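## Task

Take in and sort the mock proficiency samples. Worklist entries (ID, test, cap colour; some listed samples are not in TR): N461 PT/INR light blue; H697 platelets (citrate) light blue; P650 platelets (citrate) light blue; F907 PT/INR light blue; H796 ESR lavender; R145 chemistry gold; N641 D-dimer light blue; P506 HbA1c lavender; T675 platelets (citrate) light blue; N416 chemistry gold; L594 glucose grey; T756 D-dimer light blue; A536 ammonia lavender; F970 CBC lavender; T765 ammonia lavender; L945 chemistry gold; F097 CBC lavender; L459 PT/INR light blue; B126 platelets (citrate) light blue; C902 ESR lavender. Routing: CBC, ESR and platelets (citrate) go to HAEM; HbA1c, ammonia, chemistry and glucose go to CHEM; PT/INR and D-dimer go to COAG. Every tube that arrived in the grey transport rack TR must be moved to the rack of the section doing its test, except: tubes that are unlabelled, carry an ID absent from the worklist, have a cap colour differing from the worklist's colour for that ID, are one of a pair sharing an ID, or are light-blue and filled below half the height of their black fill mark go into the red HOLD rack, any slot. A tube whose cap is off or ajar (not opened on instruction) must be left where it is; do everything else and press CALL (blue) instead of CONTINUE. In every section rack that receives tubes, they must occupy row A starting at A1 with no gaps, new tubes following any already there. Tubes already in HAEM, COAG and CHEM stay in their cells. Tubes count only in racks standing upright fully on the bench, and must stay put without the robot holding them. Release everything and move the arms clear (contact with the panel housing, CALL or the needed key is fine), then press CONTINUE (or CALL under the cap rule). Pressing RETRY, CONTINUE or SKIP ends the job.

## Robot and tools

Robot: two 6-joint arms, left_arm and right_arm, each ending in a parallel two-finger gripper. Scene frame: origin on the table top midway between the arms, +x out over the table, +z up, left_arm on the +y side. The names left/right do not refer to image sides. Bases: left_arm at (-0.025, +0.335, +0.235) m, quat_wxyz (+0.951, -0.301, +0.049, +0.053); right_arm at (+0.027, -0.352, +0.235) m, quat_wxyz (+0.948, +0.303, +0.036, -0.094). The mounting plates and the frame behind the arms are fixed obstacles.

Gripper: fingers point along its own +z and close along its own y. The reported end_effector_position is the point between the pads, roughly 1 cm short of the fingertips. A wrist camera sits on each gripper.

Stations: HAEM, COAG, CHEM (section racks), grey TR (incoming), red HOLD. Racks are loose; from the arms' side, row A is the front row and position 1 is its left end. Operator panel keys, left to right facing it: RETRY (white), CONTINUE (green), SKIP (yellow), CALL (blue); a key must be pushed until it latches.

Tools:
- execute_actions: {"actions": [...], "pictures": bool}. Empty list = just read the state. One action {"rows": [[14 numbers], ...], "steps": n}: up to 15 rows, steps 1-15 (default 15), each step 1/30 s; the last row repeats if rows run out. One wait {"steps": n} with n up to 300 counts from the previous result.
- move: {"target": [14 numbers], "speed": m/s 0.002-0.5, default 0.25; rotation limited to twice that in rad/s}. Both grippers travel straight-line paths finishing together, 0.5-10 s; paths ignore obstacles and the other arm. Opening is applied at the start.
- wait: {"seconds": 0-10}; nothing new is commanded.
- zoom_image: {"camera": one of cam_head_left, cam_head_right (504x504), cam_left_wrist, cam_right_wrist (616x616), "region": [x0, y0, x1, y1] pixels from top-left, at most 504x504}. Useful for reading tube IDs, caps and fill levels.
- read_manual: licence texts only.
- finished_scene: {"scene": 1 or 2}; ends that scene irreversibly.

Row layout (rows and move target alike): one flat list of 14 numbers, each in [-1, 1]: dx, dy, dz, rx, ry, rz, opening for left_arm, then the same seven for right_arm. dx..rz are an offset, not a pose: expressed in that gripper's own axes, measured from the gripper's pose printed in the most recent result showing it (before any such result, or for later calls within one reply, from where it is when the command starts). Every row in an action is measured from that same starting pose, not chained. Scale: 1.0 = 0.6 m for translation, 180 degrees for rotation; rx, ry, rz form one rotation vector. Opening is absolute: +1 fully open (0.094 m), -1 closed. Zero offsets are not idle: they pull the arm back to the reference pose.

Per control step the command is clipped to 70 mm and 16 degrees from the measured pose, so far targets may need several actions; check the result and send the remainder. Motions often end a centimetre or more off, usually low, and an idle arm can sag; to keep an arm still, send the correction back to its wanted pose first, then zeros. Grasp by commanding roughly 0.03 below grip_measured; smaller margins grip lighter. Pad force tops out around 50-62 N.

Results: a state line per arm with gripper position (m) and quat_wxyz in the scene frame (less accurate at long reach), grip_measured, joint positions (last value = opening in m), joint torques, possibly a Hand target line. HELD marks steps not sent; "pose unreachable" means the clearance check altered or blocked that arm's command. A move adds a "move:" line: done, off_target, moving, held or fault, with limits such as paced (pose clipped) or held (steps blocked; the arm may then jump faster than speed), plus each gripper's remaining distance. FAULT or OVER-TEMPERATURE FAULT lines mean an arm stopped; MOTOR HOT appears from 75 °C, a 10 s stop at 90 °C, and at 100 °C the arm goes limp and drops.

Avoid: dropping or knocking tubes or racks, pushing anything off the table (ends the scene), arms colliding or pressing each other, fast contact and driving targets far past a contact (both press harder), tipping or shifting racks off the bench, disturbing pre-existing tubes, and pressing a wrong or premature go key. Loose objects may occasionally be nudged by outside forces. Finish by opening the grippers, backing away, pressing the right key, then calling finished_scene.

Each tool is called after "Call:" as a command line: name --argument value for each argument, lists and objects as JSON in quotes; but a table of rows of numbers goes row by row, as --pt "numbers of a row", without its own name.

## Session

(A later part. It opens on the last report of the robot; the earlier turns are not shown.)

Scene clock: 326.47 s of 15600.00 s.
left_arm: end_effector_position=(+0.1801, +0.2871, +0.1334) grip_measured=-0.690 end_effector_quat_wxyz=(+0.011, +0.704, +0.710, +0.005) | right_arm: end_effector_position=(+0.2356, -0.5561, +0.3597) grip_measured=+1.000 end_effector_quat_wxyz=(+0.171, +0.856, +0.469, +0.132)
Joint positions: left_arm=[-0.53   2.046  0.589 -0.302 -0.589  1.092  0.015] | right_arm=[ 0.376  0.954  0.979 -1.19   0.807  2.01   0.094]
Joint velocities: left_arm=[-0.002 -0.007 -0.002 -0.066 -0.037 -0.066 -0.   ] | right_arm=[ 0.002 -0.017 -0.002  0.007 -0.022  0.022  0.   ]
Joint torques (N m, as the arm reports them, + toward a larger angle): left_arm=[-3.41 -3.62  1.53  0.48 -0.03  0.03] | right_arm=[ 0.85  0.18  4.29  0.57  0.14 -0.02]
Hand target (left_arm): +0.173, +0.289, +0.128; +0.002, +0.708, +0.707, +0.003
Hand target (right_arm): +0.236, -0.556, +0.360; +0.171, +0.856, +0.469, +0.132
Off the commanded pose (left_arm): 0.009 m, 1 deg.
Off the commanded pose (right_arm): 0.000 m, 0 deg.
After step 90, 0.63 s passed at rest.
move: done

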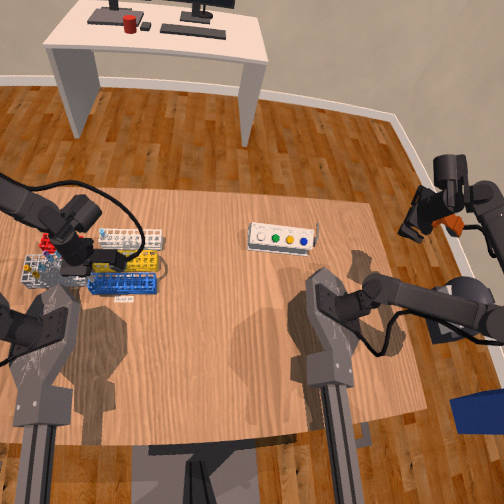

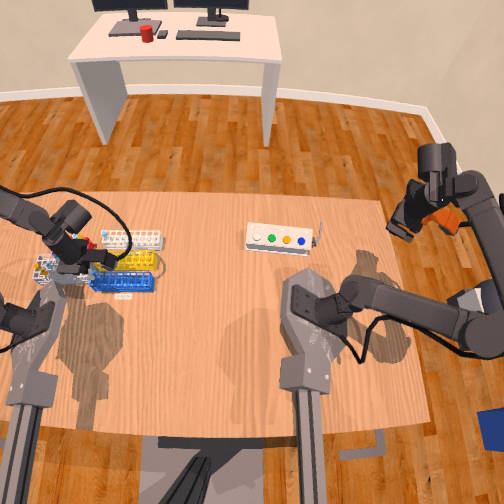

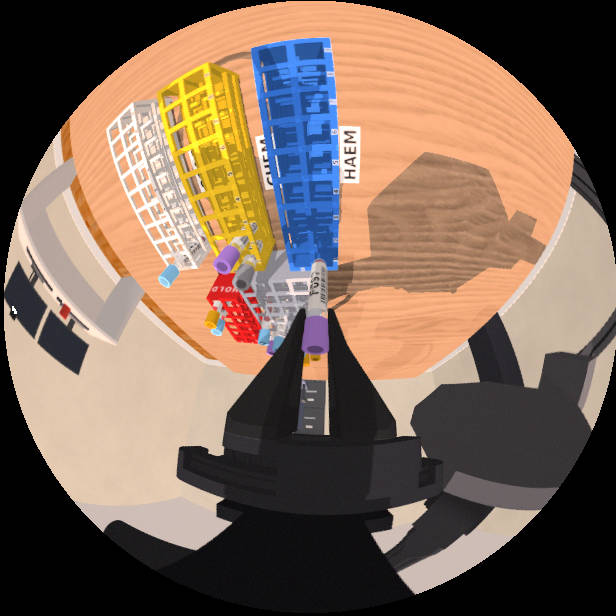

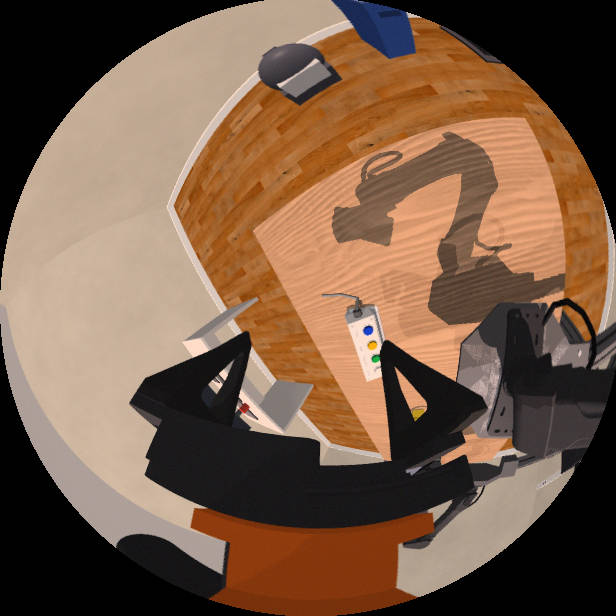

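Call:
execute_actions --actions '[{"rows":[[0.002,-0.018,0.012,0.005,0.003,0.003,-0.7,0,0,0,0,0,0,1],[0.002,-0.018,0.016,0.005,0.003,0.003,-0.7,0,0,0,0,0,0,1],[0.002,-0.018,0.02,0.005,0.003,0.003,-0.7,0,0,0,0,0,0,1],[0.001,-0.018,0.026,0.005,0.003,0.003,-0.7,0,0,0,0,0,0,1],[0,-0.018,0.034,0.005,0.003,0.003,-0.7,0,0,0,0,0,0,1],[0,-0.018,0.042,0.005,0.003,0.003,-0.7,0,0,0,0,0,0,1]]}]'

Call:
zoom_image --camera "cam_left_wrist" --region '[220, 220, 380, 380]'

Scene clock: 332.53 s of 15600.00 s.
left_arm: end_effector_position=(+0.1737, +0.2870, +0.1131) grip_measured=-0.690 end_effector_quat_wxyz=(+0.004, +0.704, +0.710, +0.004) | right_arm: end_effector_position=(+0.2356, -0.5561, +0.3597) grip_measured=+1.000 end_effector_quat_wxyz=(+0.171, +0.856, +0.469, +0.132)
Joint positions: left_arm=[-0.49   2.122  0.56  -0.188 -0.599  1.132  0.015] | right_arm=[ 0.376  0.954  0.979 -1.19   0.807  2.01   0.094]
Joint velocities: left_arm=[ 0.007  0.007 -0.002  0.154 -0.066  0.037 -0.   ] | right_arm=[ 0.002  0.012 -0.012  0.066  0.022  0.037  0.   ]
Joint torques (N m, as the arm reports them, + toward a larger angle): left_arm=[-3.62 -3.65  0.95  0.45 -0.06  0.06] | right_arm=[0.75 0.24 4.19 0.58 0.11 0.  ]
Hand target (left_arm): +0.169, +0.287, +0.108; +0.001, +0.707, +0.707, +0.003
Hand target (right_arm): +0.236, -0.556, +0.360; +0.171, +0.856, +0.469, +0.132
Off the commanded pose (left_arm): 0.006 m, 1 deg.
Off the commanded pose (right_arm): 0.000 m, 0 deg.
Steps of this call (steps 1 to 90: nothing new was sent; then 2.57 s passed at rest; steps 91 to 105: all 15 steps of this action). Readings (end_effector_position):
91: left_arm (+0.1802, +0.2870, +0.1332) | right_arm (+0.2356, -0.5561, +0.3597)
92: left_arm (+0.1798, +0.2868, +0.1328) | right_arm (+0.2356, -0.5561, +0.3597)
94: left_arm (+0.1779, +0.2870, +0.1304) | right_arm (+0.2356, -0.5561, +0.3597)
98: left_arm (+0.1722, +0.2879, +0.1177) | right_arm (+0.2356, -0.5561, +0.3597)
105: the state above

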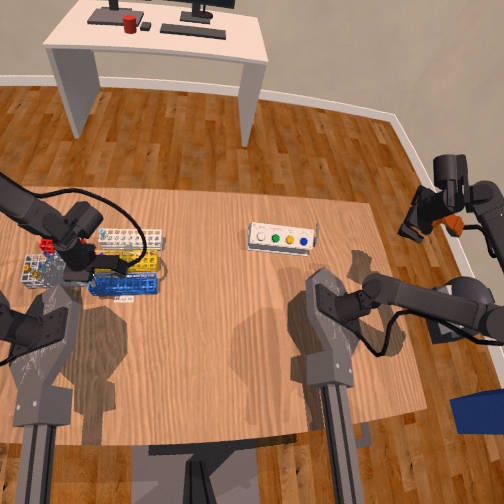

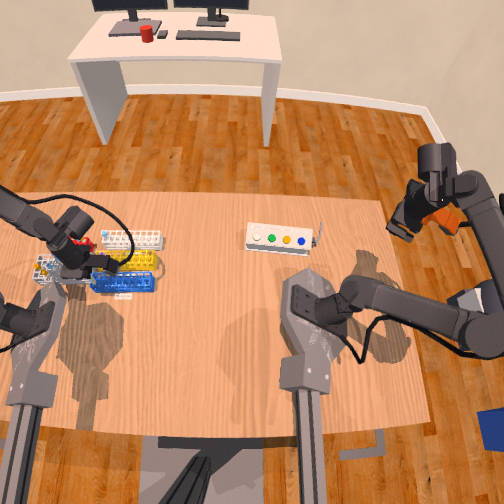

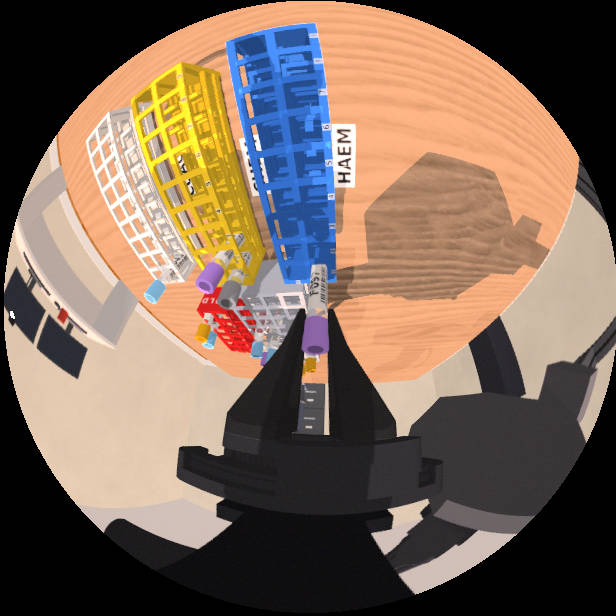

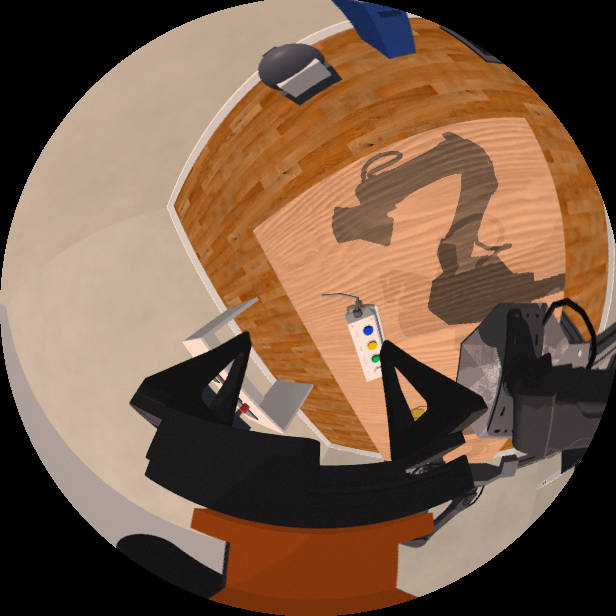

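Region (220, 220, 380, 380) of cam_left_wrist's 616x616 image, scaled by 3.150, with more detail than that image has.

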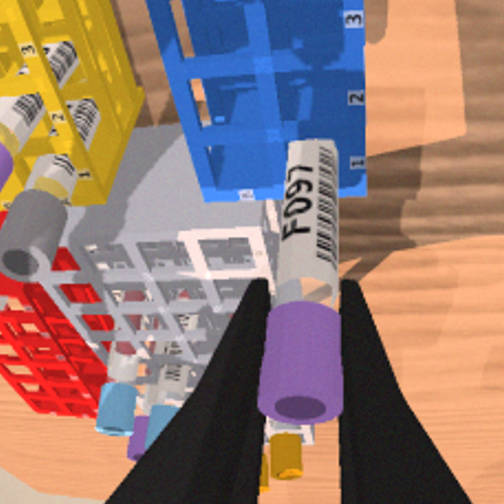

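Call:
execute_actions --actions '[{"rows":[[-0.002,-0.005,0.015,0.002,0,0.003,-0.7,0,0,0,0,0,0,1],[-0.002,-0.005,0.021,0.002,0,0.003,-0.7,0,0,0,0,0,0,1],[-0.003,-0.005,0.027,0.002,0,0.003,-0.7,0,0,0,0,0,0,1],[-0.003,-0.005,0.033,0.002,0,0.003,-0.7,0,0,0,0,0,0,1],[-0.004,-0.005,0.039,0.002,0,0.003,-0.7,0,0,0,0,0,0,1],[-0.004,-0.005,0.045,0.002,0,0.003,-0.7,0,0,0,0,0,0,1],[-0.005,-0.005,0.051,0.002,0,0.003,-0.7,0,0,0,0,0,0,1],[-0.005,-0.005,0.057,0.002,0,0.003,-0.7,0,0,0,0,0,0,1]]}]' --pictures false

Call:
execute_actions --actions '[{"rows":[[0,0,0,0,0,0,-0.42,0,0,0,0,0,0,1],[0,0,0,0,0,0,-0.42,0,0,0,0,0,0,1],[0,0,0,0,0,0,-0.42,0,0,0,0,0,0,1],[0,0,-0.02,0,0,0,-0.42,0,0,0,0,0,0,1],[0,0,-0.04,0,0,0,-0.42,0,0,0,0,0,0,1],[0,0,-0.07,0,0,0,-0.42,0,0,0,0,0,0,1]]}]' --pictures false

Call:
move --target '[0.21,0.12,-0.05,0,-0.004,0.005,-0.42,0,0,0,0,0,0,1]'

Scene clock: 349.33 s of 15600.00 s.
left_arm: end_effector_position=(+0.1742, +0.2846, +0.0834) grip_measured=-0.690 end_effector_quat_wxyz=(+0.000, +0.705, +0.710, +0.002) | right_arm: end_effector_position=(+0.2356, -0.5561, +0.3597) grip_measured=+1.000 end_effector_quat_wxyz=(+0.171, +0.856, +0.469, +0.132)
Joint positions: left_arm=[-0.416  2.248  0.56  -0.021 -0.609  1.216  0.015] | right_arm=[ 0.376  0.954  0.979 -1.19   0.807  2.01   0.094]
Joint velocities: left_arm=[-0.012 -0.002  0.012  0.183 -0.007  0.007 -0.001] | right_arm=[-0.012 -0.012  0.002 -0.081  0.007 -0.022  0.   ]
Joint torques (N m, as the arm reports them, + toward a larger angle): left_arm=[-3.94 -4.18  0.13  0.37 -0.01  0.04] | right_arm=[ 0.81  0.19  4.34  0.6   0.15 -0.02]
Hand target (left_arm): +0.170, +0.284, +0.079; +0.000, +0.708, +0.707, +0.002
Hand target (right_arm): +0.236, -0.556, +0.360; +0.171, +0.856, +0.469, +0.132
Off the commanded pose (left_arm): 0.005 m, 1 deg.
Off the commanded pose (right_arm): 0.000 m, 0 deg.
Steps of this call (steps 1 to 90: nothing new was sent; then 13.30 s passed at rest; steps 91 to 105: all 15 steps of this action). Readings (end_effector_position):
91: left_arm (+0.1763, +0.2859, +0.1127) | right_arm (+0.2356, -0.5561, +0.3597)
92: left_arm (+0.1765, +0.2857, +0.1115) | right_arm (+0.2356, -0.5561, +0.3597)
94: left_arm (+0.1756, +0.2857, +0.1066) | right_arm (+0.2356, -0.5561, +0.3597)
98: left_arm (+0.1714, +0.2861, +0.0922) | right_arm (+0.2356, -0.5561, +0.3597)
105: the state above

Scene clock: 349.83 s of 15600.00 s.
left_arm: end_effector_position=(+0.1776, +0.2865, +0.1203) grip_measured=-0.422 end_effector_quat_wxyz=(+0.007, +0.703, +0.711, +0.013) | right_arm: end_effector_position=(+0.2356, -0.5561, +0.3597) grip_measured=+1.000 end_effector_quat_wxyz=(+0.171, +0.856, +0.469, +0.132)
Joint positions: left_arm=[-0.514  2.101  0.57  -0.219 -0.609  1.109  0.027] | right_arm=[ 0.376  0.954  0.979 -1.19   0.807  2.01   0.094]
Joint velocities: left_arm=[-0.002  0.007 -0.007 -0.359 -0.066 -0.051  0.   ] | right_arm=[ 0.012  0.002 -0.002 -0.081 -0.037 -0.022  0.   ]
Joint torques (N m, as the arm reports them, + toward a larger angle): left_arm=[-5.11 -5.95  3.47  0.13  0.14 -0.07] | right_arm=[ 0.79  0.16  4.29  0.59  0.14 -0.01]
Hand target (left_arm): +0.175, +0.285, +0.126; +0.002, +0.705, +0.710, +0.002
Hand target (right_arm): +0.236, -0.556, +0.360; +0.171, +0.856, +0.469, +0.132
Off the commanded pose (left_arm): 0.007 m, 2 deg.
Off the commanded pose (right_arm): 0.000 m, 0 deg.
Steps of this call (steps 1 to 15: all 15 steps of this action). Readings (end_effector_position):
1: left_arm (+0.1745, +0.2845, +0.0834) | right_arm (+0.2356, -0.5561, +0.3597)
2: left_arm (+0.1745, +0.2845, +0.0834) | right_arm (+0.2356, -0.5561, +0.3597)
4: left_arm (+0.1743, +0.2847, +0.0840) | right_arm (+0.2356, -0.5561, +0.3597)
8: left_arm (+0.1808, +0.2840, +0.1076) | right_arm (+0.2356, -0.5561, +0.3597)
15: the state above

Scene clock: 351.53 s of 15600.00 s.
left_arm: end_effector_position=(+0.2423, +0.4162, +0.1481) grip_measured=-0.422 end_effector_quat_wxyz=(-0.012, +0.708, +0.706, +0.010) | right_arm: end_effector_position=(+0.2356, -0.5561, +0.3597) grip_measured=+1.000 end_effector_quat_wxyz=(+0.171, +0.856, +0.469, +0.132)
Joint positions: left_arm=[-0.1    1.765  0.769 -0.494 -0.645  1.609  0.027] | right_arm=[ 0.376  0.954  0.979 -1.19   0.807  2.01   0.094]
Joint velocities: left_arm=[-0.002 -0.002 -0.007  0.051 -0.007  0.051 -0.001] | right_arm=[-0.002 -0.007 -0.007  0.037  0.007  0.037  0.   ]
Joint torques (N m, as the arm reports them, + toward a larger angle): left_arm=[-4.06 -6.22  4.01 -0.01  0.11  0.07] | right_arm=[ 0.8   0.2   4.27  0.57  0.12 -0.03]
Hand target (left_arm): +0.244, +0.417, +0.152; -0.006, +0.710, +0.704, +0.005
Hand target (right_arm): +0.236, -0.556, +0.360; +0.171, +0.856, +0.469, +0.132
Off the commanded pose (left_arm): 0.005 m, 1 deg.
Off the commanded pose (right_arm): 0.000 m, 0 deg.
move: done

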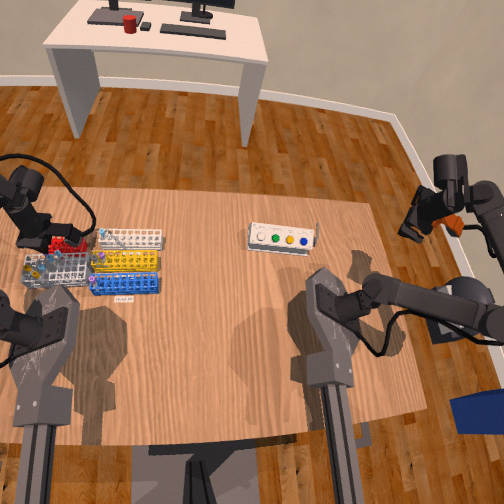

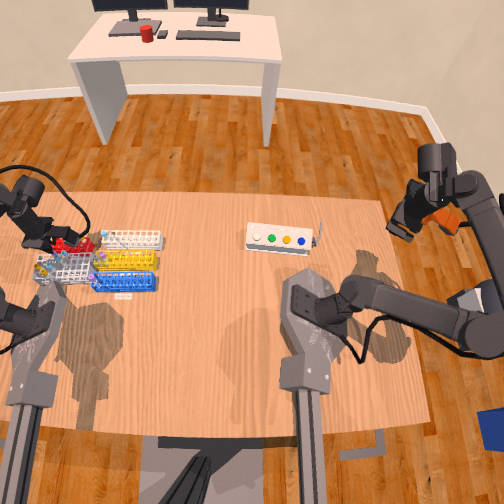

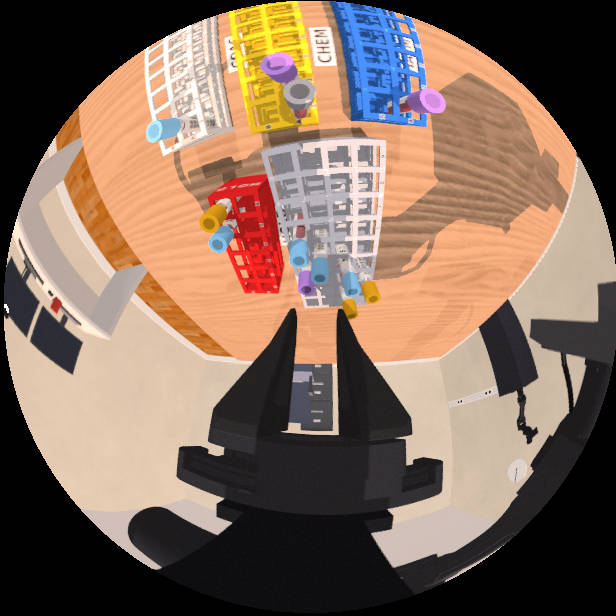

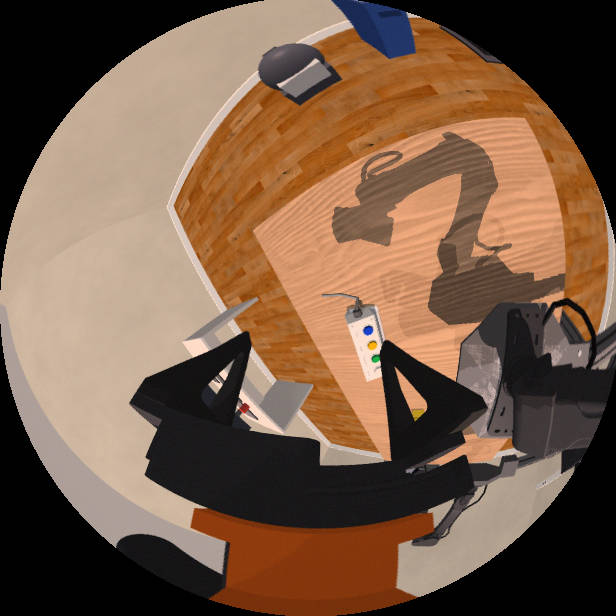

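Call:
execute_actions --actions '[]'

Call:
move --target '[-0.004,-0.018,0.08,0.002,-0.008,0,-0.42,0,0,0,0,0,0,1]' --speed 0.1

Scene clock: 374.83 s of 15600.00 s.
left_arm: end_effector_position=(+0.2420, +0.4162, +0.1481) grip_measured=-0.422 end_effector_quat_wxyz=(-0.012, +0.709, +0.705, +0.009) | right_arm: end_effector_position=(+0.2356, -0.5561, +0.3597) grip_measured=+1.000 end_effector_quat_wxyz=(+0.171, +0.856, +0.469, +0.132)
Joint positions: left_arm=[-0.1    1.765  0.769 -0.496 -0.645  1.611  0.027] | right_arm=[ 0.376  0.954  0.979 -1.19   0.807  2.01   0.094]
Joint velocities: left_arm=[-0.017 -0.012  0.007 -0.007  0.007 -0.037  0.001] | right_arm=[-0.027  0.012 -0.017 -0.066 -0.066 -0.037  0.   ]
Joint torques (N m, as the arm reports them, + toward a larger angle): left_arm=[-4.23 -6.36  3.96  0.01  0.08  0.05] | right_arm=[ 0.84  0.24  4.24  0.57  0.14 -0.01]
Hand target (left_arm): +0.244, +0.417, +0.152; -0.006, +0.711, +0.704, +0.005
Hand target (right_arm): +0.236, -0.556, +0.360; +0.171, +0.856, +0.469, +0.132
Off the commanded pose (left_arm): 0.005 m, 1 deg.
Off the commanded pose (right_arm): 0.000 m, 0 deg.
Steps of this call (steps 1 to 90: nothing new was sent; then 20.30 s passed at rest). Readings (end_effector_position):
1: left_arm (+0.2422, +0.4162, +0.1481) | right_arm (+0.2356, -0.5561, +0.3597)
2: left_arm (+0.2421, +0.4162, +0.1481) | right_arm (+0.2356, -0.5561, +0.3597)
4: left_arm (+0.2421, +0.4162, +0.1481) | right_arm (+0.2356, -0.5561, +0.3597)
8: left_arm (+0.2421, +0.4162, +0.1481) | right_arm (+0.2356, -0.5561, +0.3597)
90: the state above

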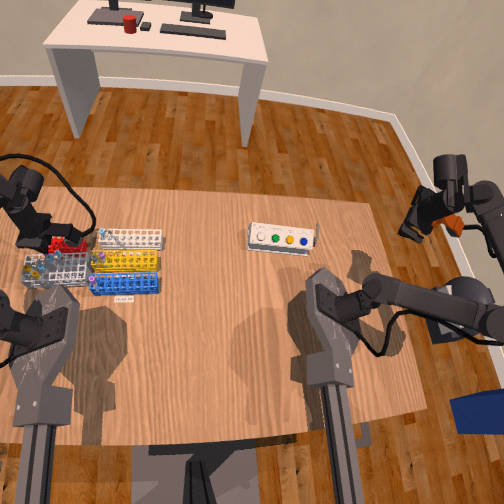

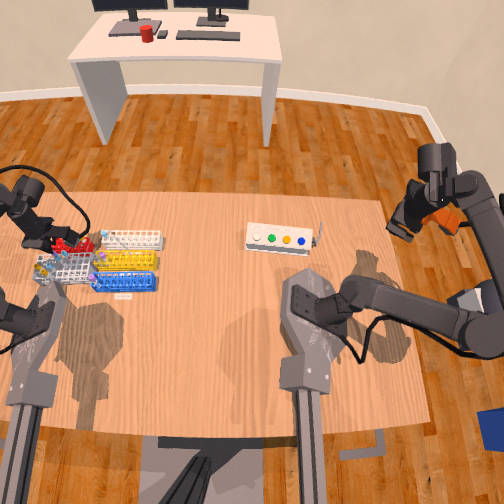

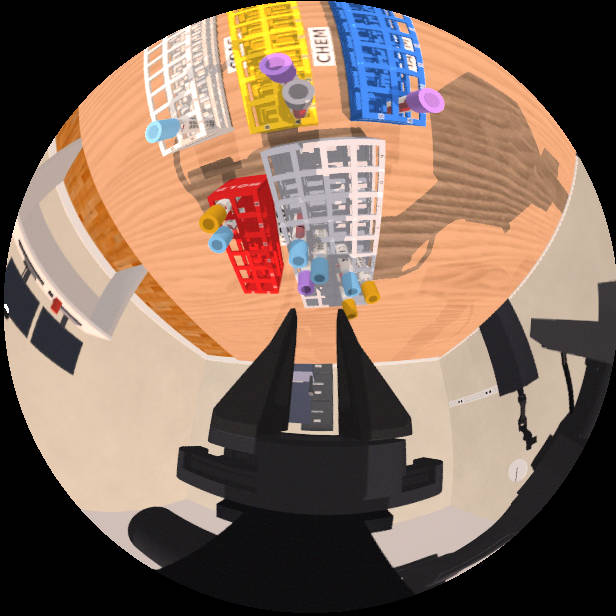

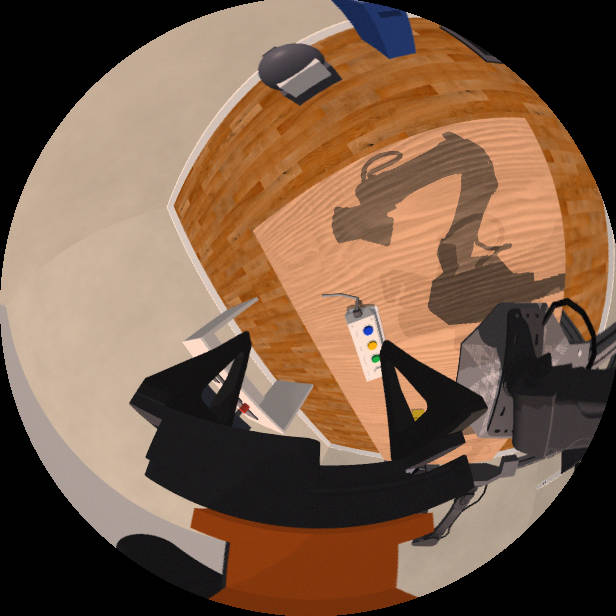

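Scene clock: 375.93 s of 15600.00 s.
left_arm: end_effector_position=(+0.2374, +0.4235, +0.1060) grip_measured=-0.422 end_effector_quat_wxyz=(-0.009, +0.703, +0.711, +0.013) | right_arm: end_effector_position=(+0.2356, -0.5561, +0.3597) grip_measured=+1.000 end_effector_quat_wxyz=(+0.171, +0.856, +0.469, +0.132)
Joint positions: left_arm=[ 0.017  1.846  0.693 -0.241 -0.631  1.746  0.027] | right_arm=[ 0.376  0.954  0.979 -1.19   0.807  2.01   0.094]
Joint velocities: left_arm=[-0.007  0.007  0.007  0.066  0.051 -0.007  0.   ] | right_arm=[-0.012 -0.002 -0.002 -0.022 -0.007 -0.037  0.   ]
Joint torques (N m, as the arm reports them, + toward a larger angle): left_arm=[-3.63 -4.27  1.17  0.4   0.15  0.03] | right_arm=[ 0.67  0.14  4.36  0.58  0.14 -0.03]
Hand target (left_arm): +0.230, +0.416, +0.100; -0.007, +0.709, +0.705, -0.002
Hand target (right_arm): +0.236, -0.556, +0.360; +0.171, +0.856, +0.469, +0.132
Off the commanded pose (left_arm): 0.012 m, 2 deg.
Off the commanded pose (right_arm): 0.000 m, 0 deg.
move: off_target (left_arm)

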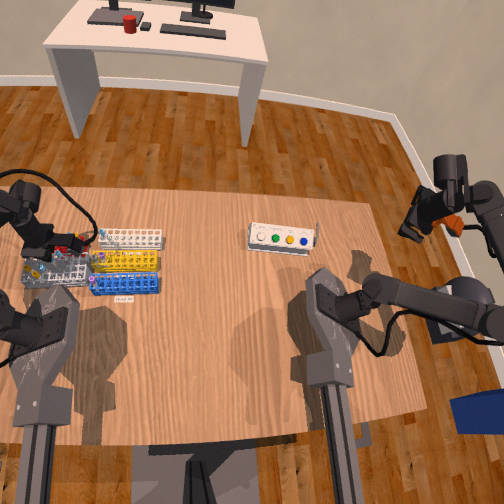

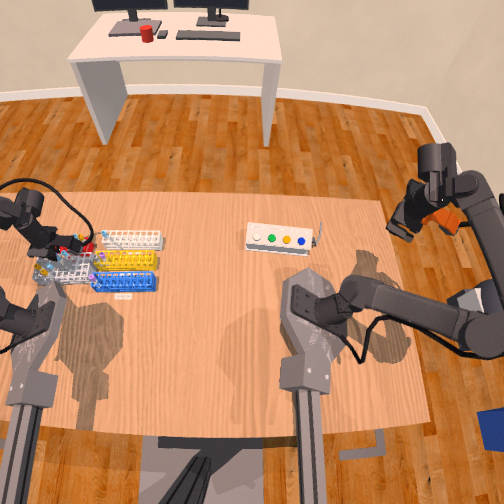

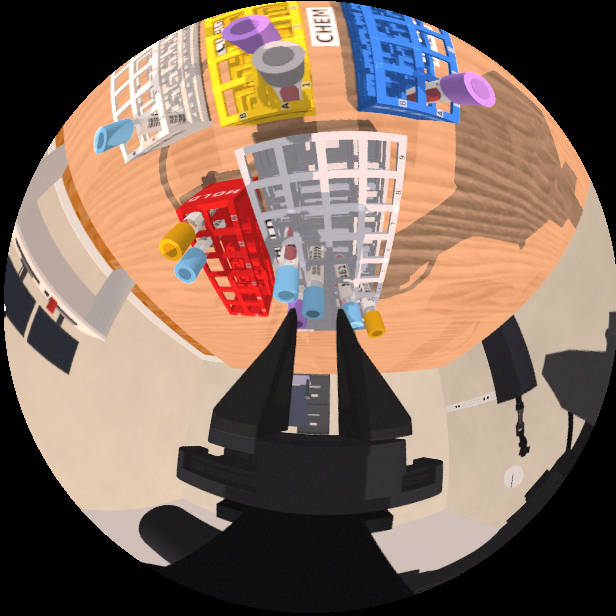

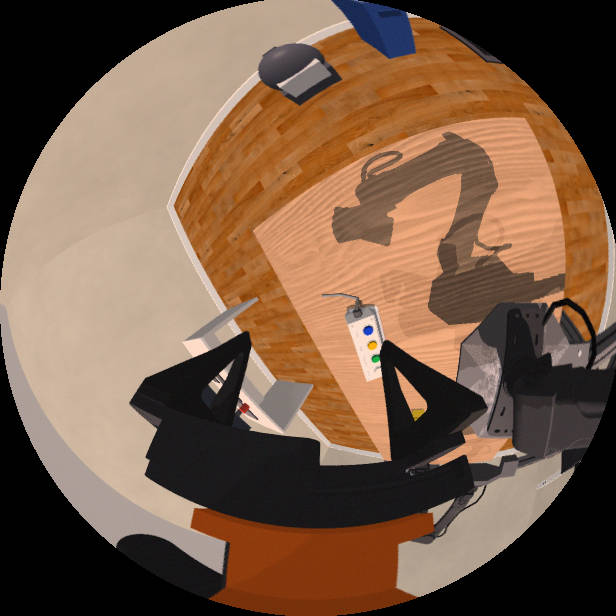

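Call:
move --target '[-0.016,-0.007,0.052,0.003,-0.008,0,-0.42,0,0,0,0,0,0,1]' --speed 0.05

Call:
zoom_image --camera "cam_left_wrist" --region '[240,220,400,380]'

Scene clock: 381.20 s of 15600.00 s.
left_arm: end_effector_position=(+0.2439, +0.4244, +0.0816) grip_measured=-0.422 end_effector_quat_wxyz=(-0.005, +0.695, +0.718, +0.019) | right_arm: end_effector_position=(+0.2356, -0.5561, +0.3597) grip_measured=+1.000 end_effector_quat_wxyz=(+0.171, +0.856, +0.469, +0.132)
Joint positions: left_arm=[ 0.067  1.935  0.693 -0.098 -0.621  1.795  0.027] | right_arm=[ 0.376  0.954  0.979 -1.19   0.807  2.01   0.094]
Joint velocities: left_arm=[ 0.022 -0.007 -0.007  0.007 -0.022  0.081 -0.001] | right_arm=[-0.027 -0.007  0.007 -0.037 -0.007 -0.051  0.   ]
Joint torques (N m, as the arm reports them, + toward a larger angle): left_arm=[-3.98 -4.64  0.13  0.44  0.15 -0.03] | right_arm=[ 0.74  0.14  4.21  0.57  0.13 -0.01]
Hand target (left_arm): +0.233, +0.415, +0.075; -0.004, +0.703, +0.711, +0.001
Hand target (right_arm): +0.236, -0.556, +0.360; +0.171, +0.856, +0.469, +0.132
Off the commanded pose (left_arm): 0.016 m, 2 deg.
Off the commanded pose (right_arm): 0.000 m, 0 deg.
After step 90, 1.13 s passed at rest.
move: off_target (left_arm)

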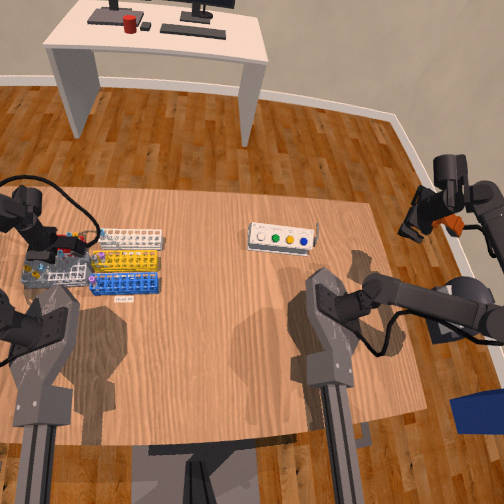

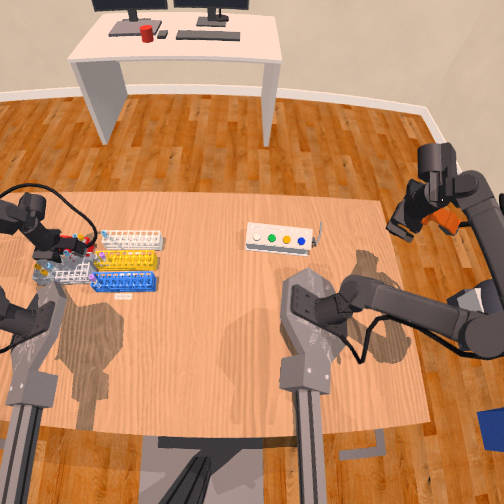

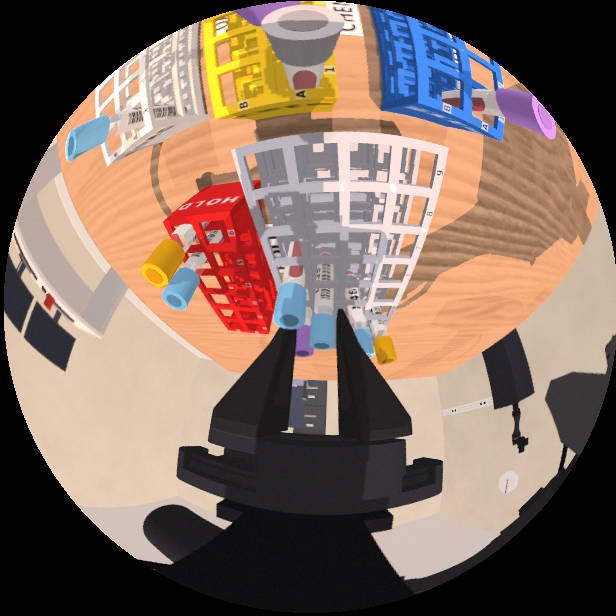

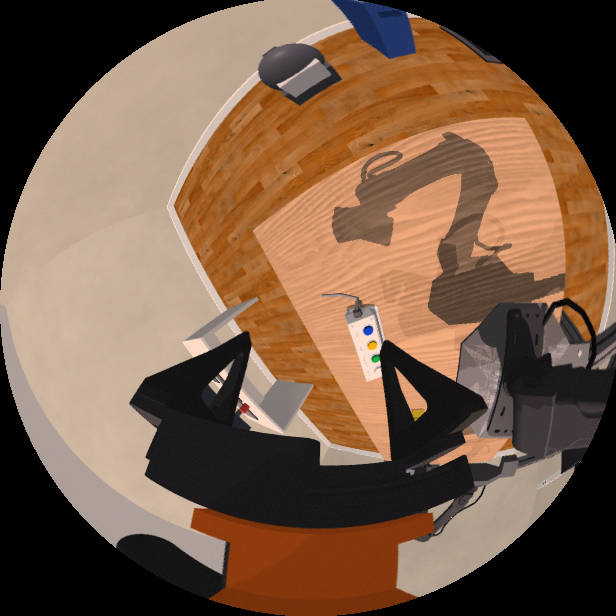

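Region (240, 220, 400, 380) of cam_left_wrist's 616x616 image, scaled by 3.150, with more detail than that image has.

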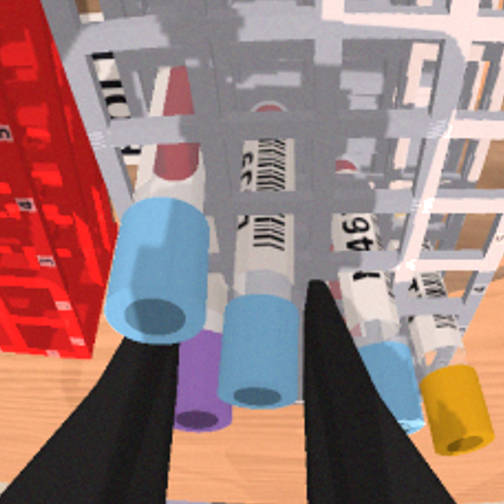

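Call:
execute_actions --actions '[{"rows":[[-0.016,-0.022,0.01,0.008,-0.008,0,-0.42,0,0,0,0,0,0,1],[-0.016,-0.022,0.01,0.008,-0.008,0,-0.5,0,0,0,0,0,0,1],[-0.016,-0.022,0.01,0.008,-0.008,0,-0.55,0,0,0,0,0,0,1],[-0.016,-0.022,0.01,0.008,-0.008,0,-0.6,0,0,0,0,0,0,1],[-0.016,-0.022,0.01,0.008,-0.008,0,-0.7,0,0,0,0,0,0,1]],"steps":12}]' --pictures false

Call:
move --target '[-0.008,0.008,-0.18,0.002,-0.004,0.005,-0.7,0,0,0,0,0,0,1]' --speed 0.15

Call:
zoom_image --camera "cam_left_wrist" --region '[270,230,370,330]'

Scene clock: 389.23 s of 15600.00 s.
left_arm: end_effector_position=(+0.2397, +0.4226, +0.0806) grip_measured=-0.688 end_effector_quat_wxyz=(-0.007, +0.693, +0.720, +0.017) | right_arm: end_effector_position=(+0.2356, -0.5561, +0.3597) grip_measured=+1.000 end_effector_quat_wxyz=(+0.171, +0.856, +0.469, +0.132)
Joint positions: left_arm=[ 0.067  1.935  0.68  -0.092 -0.621  1.786  0.015] | right_arm=[ 0.376  0.954  0.979 -1.19   0.807  2.01   0.094]
Joint velocities: left_arm=[ 0.007  0.012 -0.002 -0.051  0.022 -0.037  0.   ] | right_arm=[-0.012  0.007 -0.017  0.022 -0.007 -0.066  0.   ]
Joint torques (N m, as the arm reports them, + toward a larger angle): left_arm=[-3.85 -4.67  0.56  0.39  0.13 -0.08] | right_arm=[ 0.84  0.2   4.36  0.58  0.14 -0.02]
Hand target (left_arm): +0.231, +0.415, +0.075; -0.005, +0.696, +0.718, +0.002
Hand target (right_arm): +0.236, -0.556, +0.360; +0.171, +0.856, +0.469, +0.132
Off the commanded pose (left_arm): 0.013 m, 2 deg.
Off the commanded pose (right_arm): 0.000 m, 0 deg.
Steps of this call (steps 1 to 90: nothing new was sent; then 4.63 s passed at rest; steps 91 to 102: all 12 steps of this action). Readings (end_effector_position):
91: left_arm (+0.2438, +0.4242, +0.0815) | right_arm (+0.2356, -0.5561, +0.3597)
92: left_arm (+0.2432, +0.4240, +0.0813) | right_arm (+0.2356, -0.5561, +0.3597)
94: left_arm (+0.2410, +0.4231, +0.0809) | right_arm (+0.2356, -0.5561, +0.3597)
98: left_arm (+0.2397, +0.4226, +0.0806) | right_arm (+0.2356, -0.5561, +0.3597)
102: the state above

Scene clock: 390.90 s of 15600.00 s.
left_arm: end_effector_position=(+0.2386, +0.4143, +0.1804) grip_measured=-0.688 end_effector_quat_wxyz=(-0.010, +0.699, +0.715, +0.004) | right_arm: end_effector_position=(+0.2356, -0.5561, +0.3597) grip_measured=+1.000 end_effector_quat_wxyz=(+0.171, +0.856, +0.469, +0.132)
Joint positions: left_arm=[-0.174  1.691  0.814 -0.675 -0.639  1.487  0.015] | right_arm=[ 0.376  0.954  0.979 -1.19   0.807  2.01   0.094]
Joint velocities: left_arm=[-0.017  0.007 -0.007 -0.051 -0.022 -0.022 -0.   ] | right_arm=[ 0.002 -0.002 -0.007 -0.022  0.051 -0.007  0.   ]
Joint torques (N m, as the arm reports them, + toward a larger angle): left_arm=[-5.22 -5.97  5.08  0.02 -0.05 -0.09] | right_arm=[ 0.67  0.23  4.28  0.59  0.14 -0.02]
Hand target (left_arm): +0.244, +0.414, +0.189; -0.003, +0.699, +0.715, +0.010
Hand target (right_arm): +0.236, -0.556, +0.360; +0.171, +0.856, +0.469, +0.132
Off the commanded pose (left_arm): 0.009 m, 1 deg.
Off the commanded pose (right_arm): 0.000 m, 0 deg.
move: done

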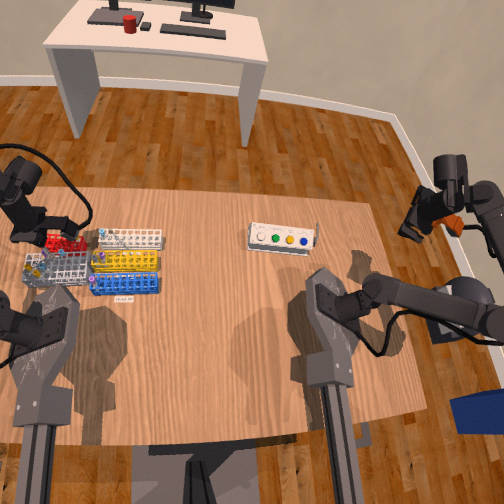

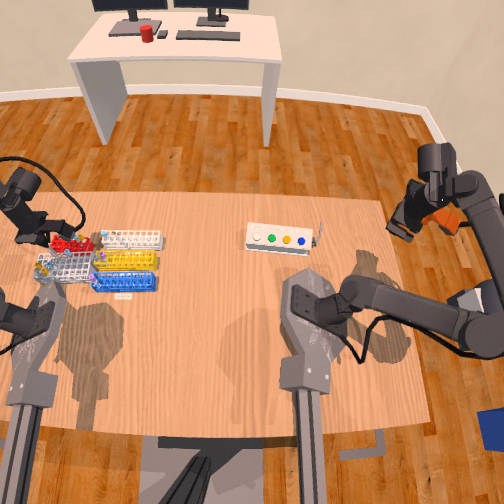

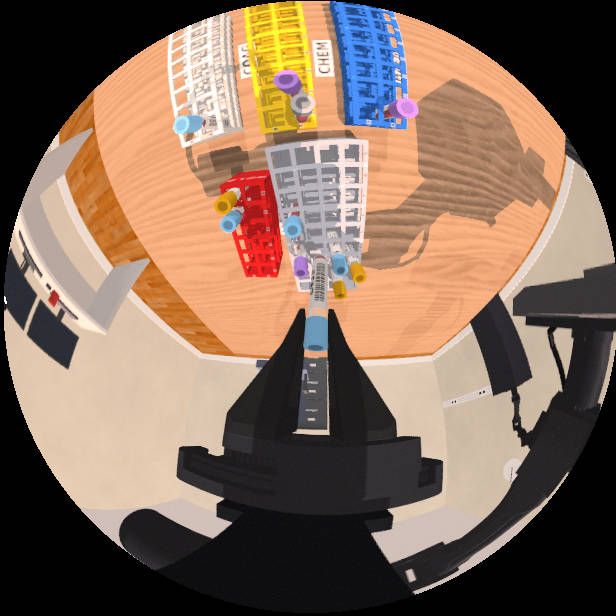

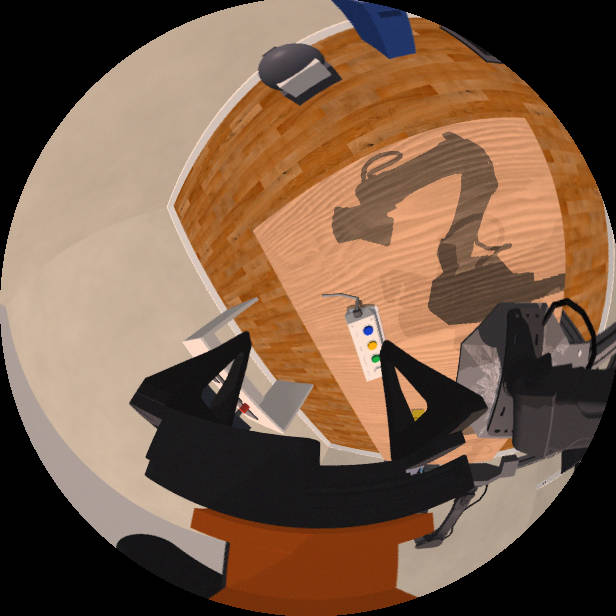

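Region (270, 230, 370, 330) of cam_left_wrist's 616x616 image, scaled by 5.040, with more detail than that image has.

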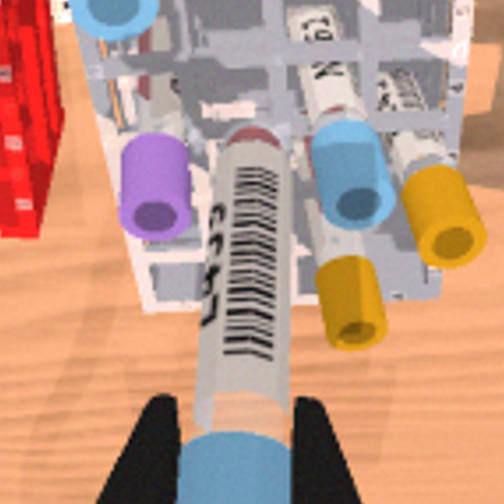

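Call:
move --target '[-0.25,0.172,-0.008,-0.003,-0.006,0.007,-0.7,0,0,0,0,0,0,1]'

Call:
move --target '[-0.004,-0.018,0.085,0.003,-0.003,0,-0.7,0,0,0,0,0,0,1]' --speed 0.1

Call:
zoom_image --camera "cam_left_wrist" --region '[240,200,400,360]'

Scene clock: 395.57 s of 15600.00 s.
left_arm: end_effector_position=(+0.3437, +0.2710, +0.1795) grip_measured=-0.688 end_effector_quat_wxyz=(+0.002, +0.702, +0.712, +0.011) | right_arm: end_effector_position=(+0.2356, -0.5561, +0.3597) grip_measured=+1.000 end_effector_quat_wxyz=(+0.171, +0.856, +0.469, +0.132)
Joint positions: left_arm=[-0.467  2.312  1.385 -0.805 -0.616  1.154  0.015] | right_arm=[ 0.376  0.954  0.979 -1.19   0.807  2.01   0.094]
Joint velocities: left_arm=[-0.007 -0.017  0.012 -0.037  0.007 -0.095 -0.001] | right_arm=[-0.002 -0.012 -0.022  0.022 -0.022  0.022  0.   ]
Joint torques (N m, as the arm reports them, + toward a larger angle): left_arm=[-7.39 -6.99  5.4   0.11  0.14 -0.06] | right_arm=[0.73 0.19 4.25 0.58 0.11 0.  ]
Hand target (left_arm): +0.342, +0.263, +0.181; +0.002, +0.707, +0.708, +0.001
Hand target (right_arm): +0.236, -0.556, +0.360; +0.171, +0.856, +0.469, +0.132
Off the commanded pose (left_arm): 0.005 m, 1 deg.
Off the commanded pose (right_arm): 0.000 m, 0 deg.
After step 90, 0.27 s passed at rest.
move: done

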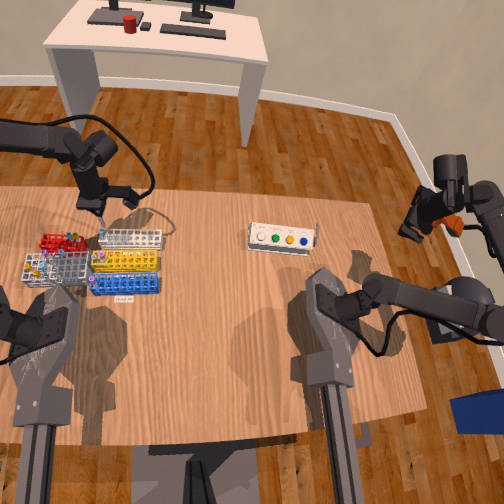

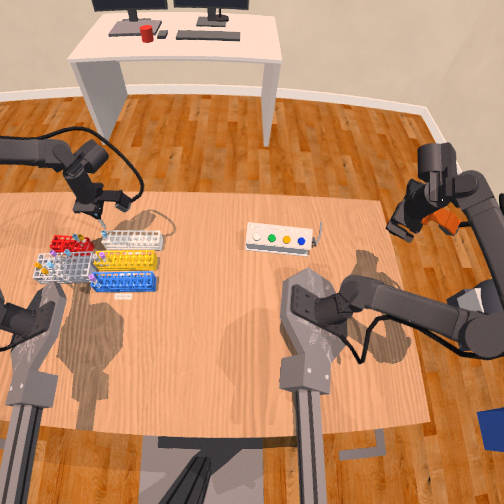

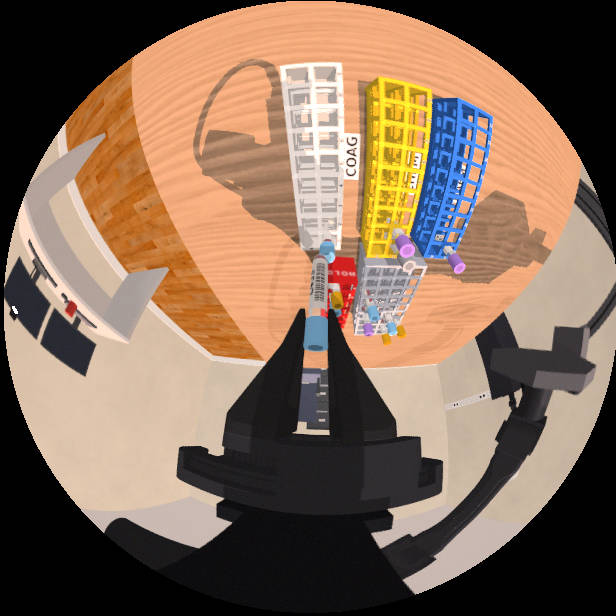

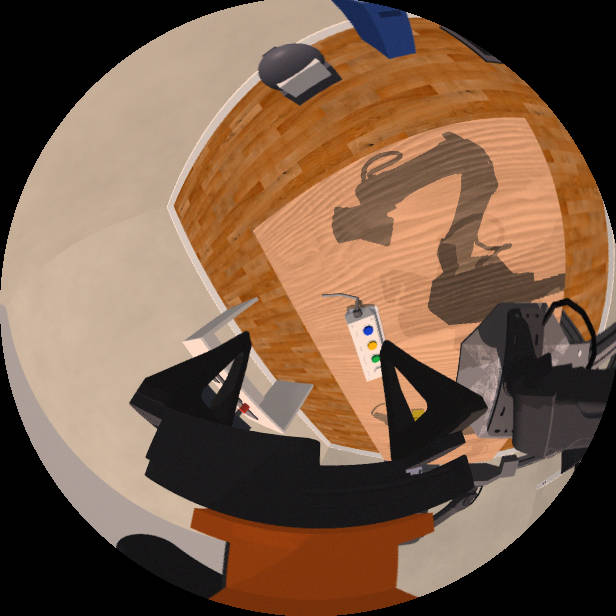

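Scene clock: 396.37 s of 15600.00 s.
left_arm: end_effector_position=(+0.3438, +0.2728, +0.1614) grip_measured=-0.688 end_effector_quat_wxyz=(+0.013, +0.706, +0.708, +0.014) | right_arm: end_effector_position=(+0.2356, -0.5561, +0.3597) grip_measured=+1.000 end_effector_quat_wxyz=(+0.171, +0.856, +0.469, +0.132)
Joint positions: left_arm=[-0.436  2.314  1.323 -0.69  -0.618  1.218  0.015] | right_arm=[ 0.376  0.954  0.979 -1.19   0.807  2.01   0.094]
Joint velocities: left_arm=[ 0.007  0.002  0.012 -0.007 -0.051  0.081 -0.001] | right_arm=[ 0.002 -0.007 -0.002  0.022  0.007  0.007  0.   ]
Joint torques (N m, as the arm reports them, + toward a larger angle): left_arm=[-3.65 -4.41  0.32  1.32 -0.01  0.04] | right_arm=[0.81 0.12 4.28 0.59 0.15 0.  ]
Hand target (left_arm): +0.331, +0.270, +0.131; +0.000, +0.702, +0.712, +0.003
Hand target (right_arm): +0.236, -0.556, +0.360; +0.171, +0.856, +0.469, +0.132
Off the commanded pose (left_arm): 0.035 m, 2 deg.
Off the commanded pose (right_arm): 0.000 m, 0 deg.
move: off_target (left_arm)

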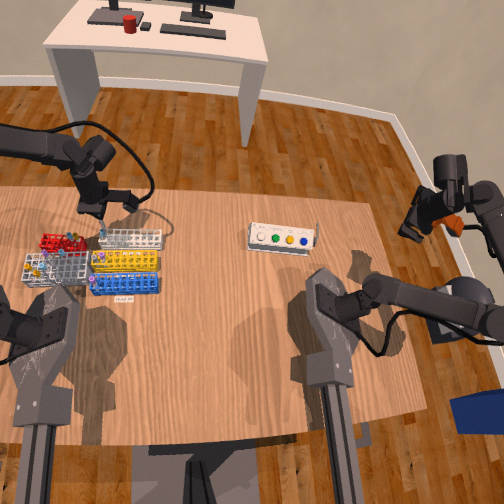

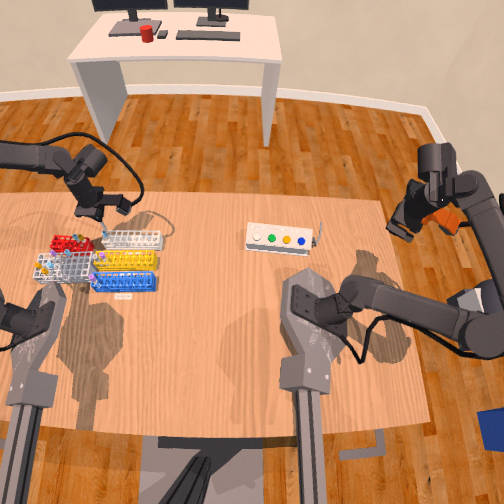

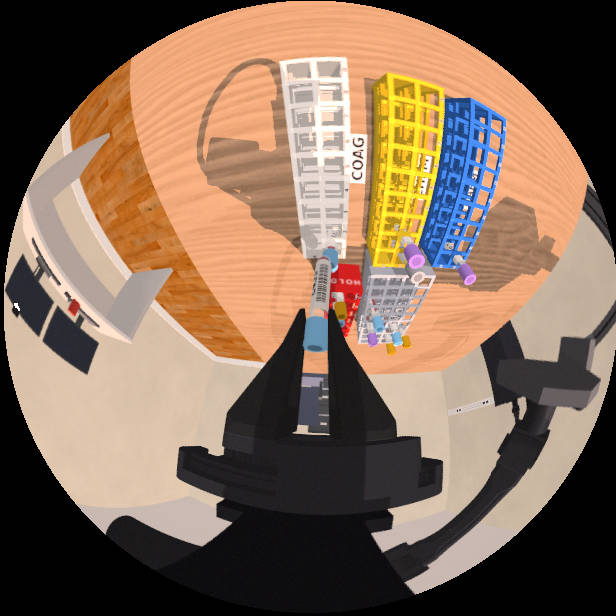

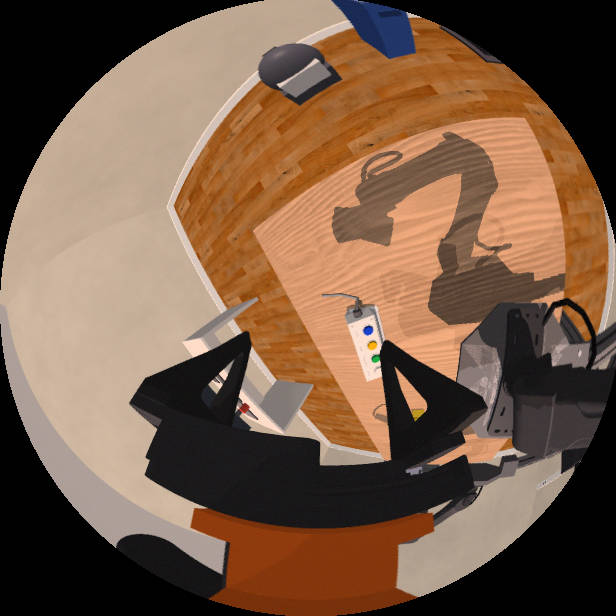

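Region (240, 200, 400, 360) of cam_left_wrist's 616x616 image, scaled by 3.150, with more detail than that image has.

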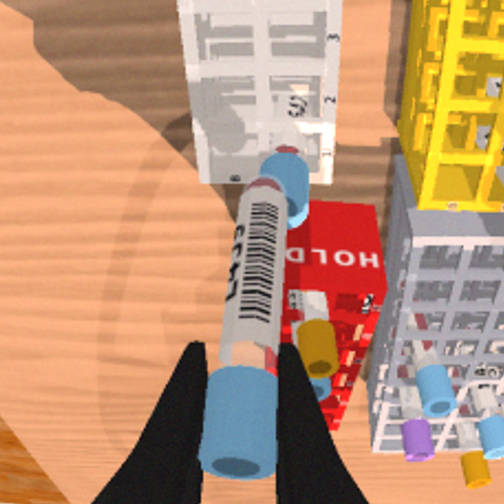

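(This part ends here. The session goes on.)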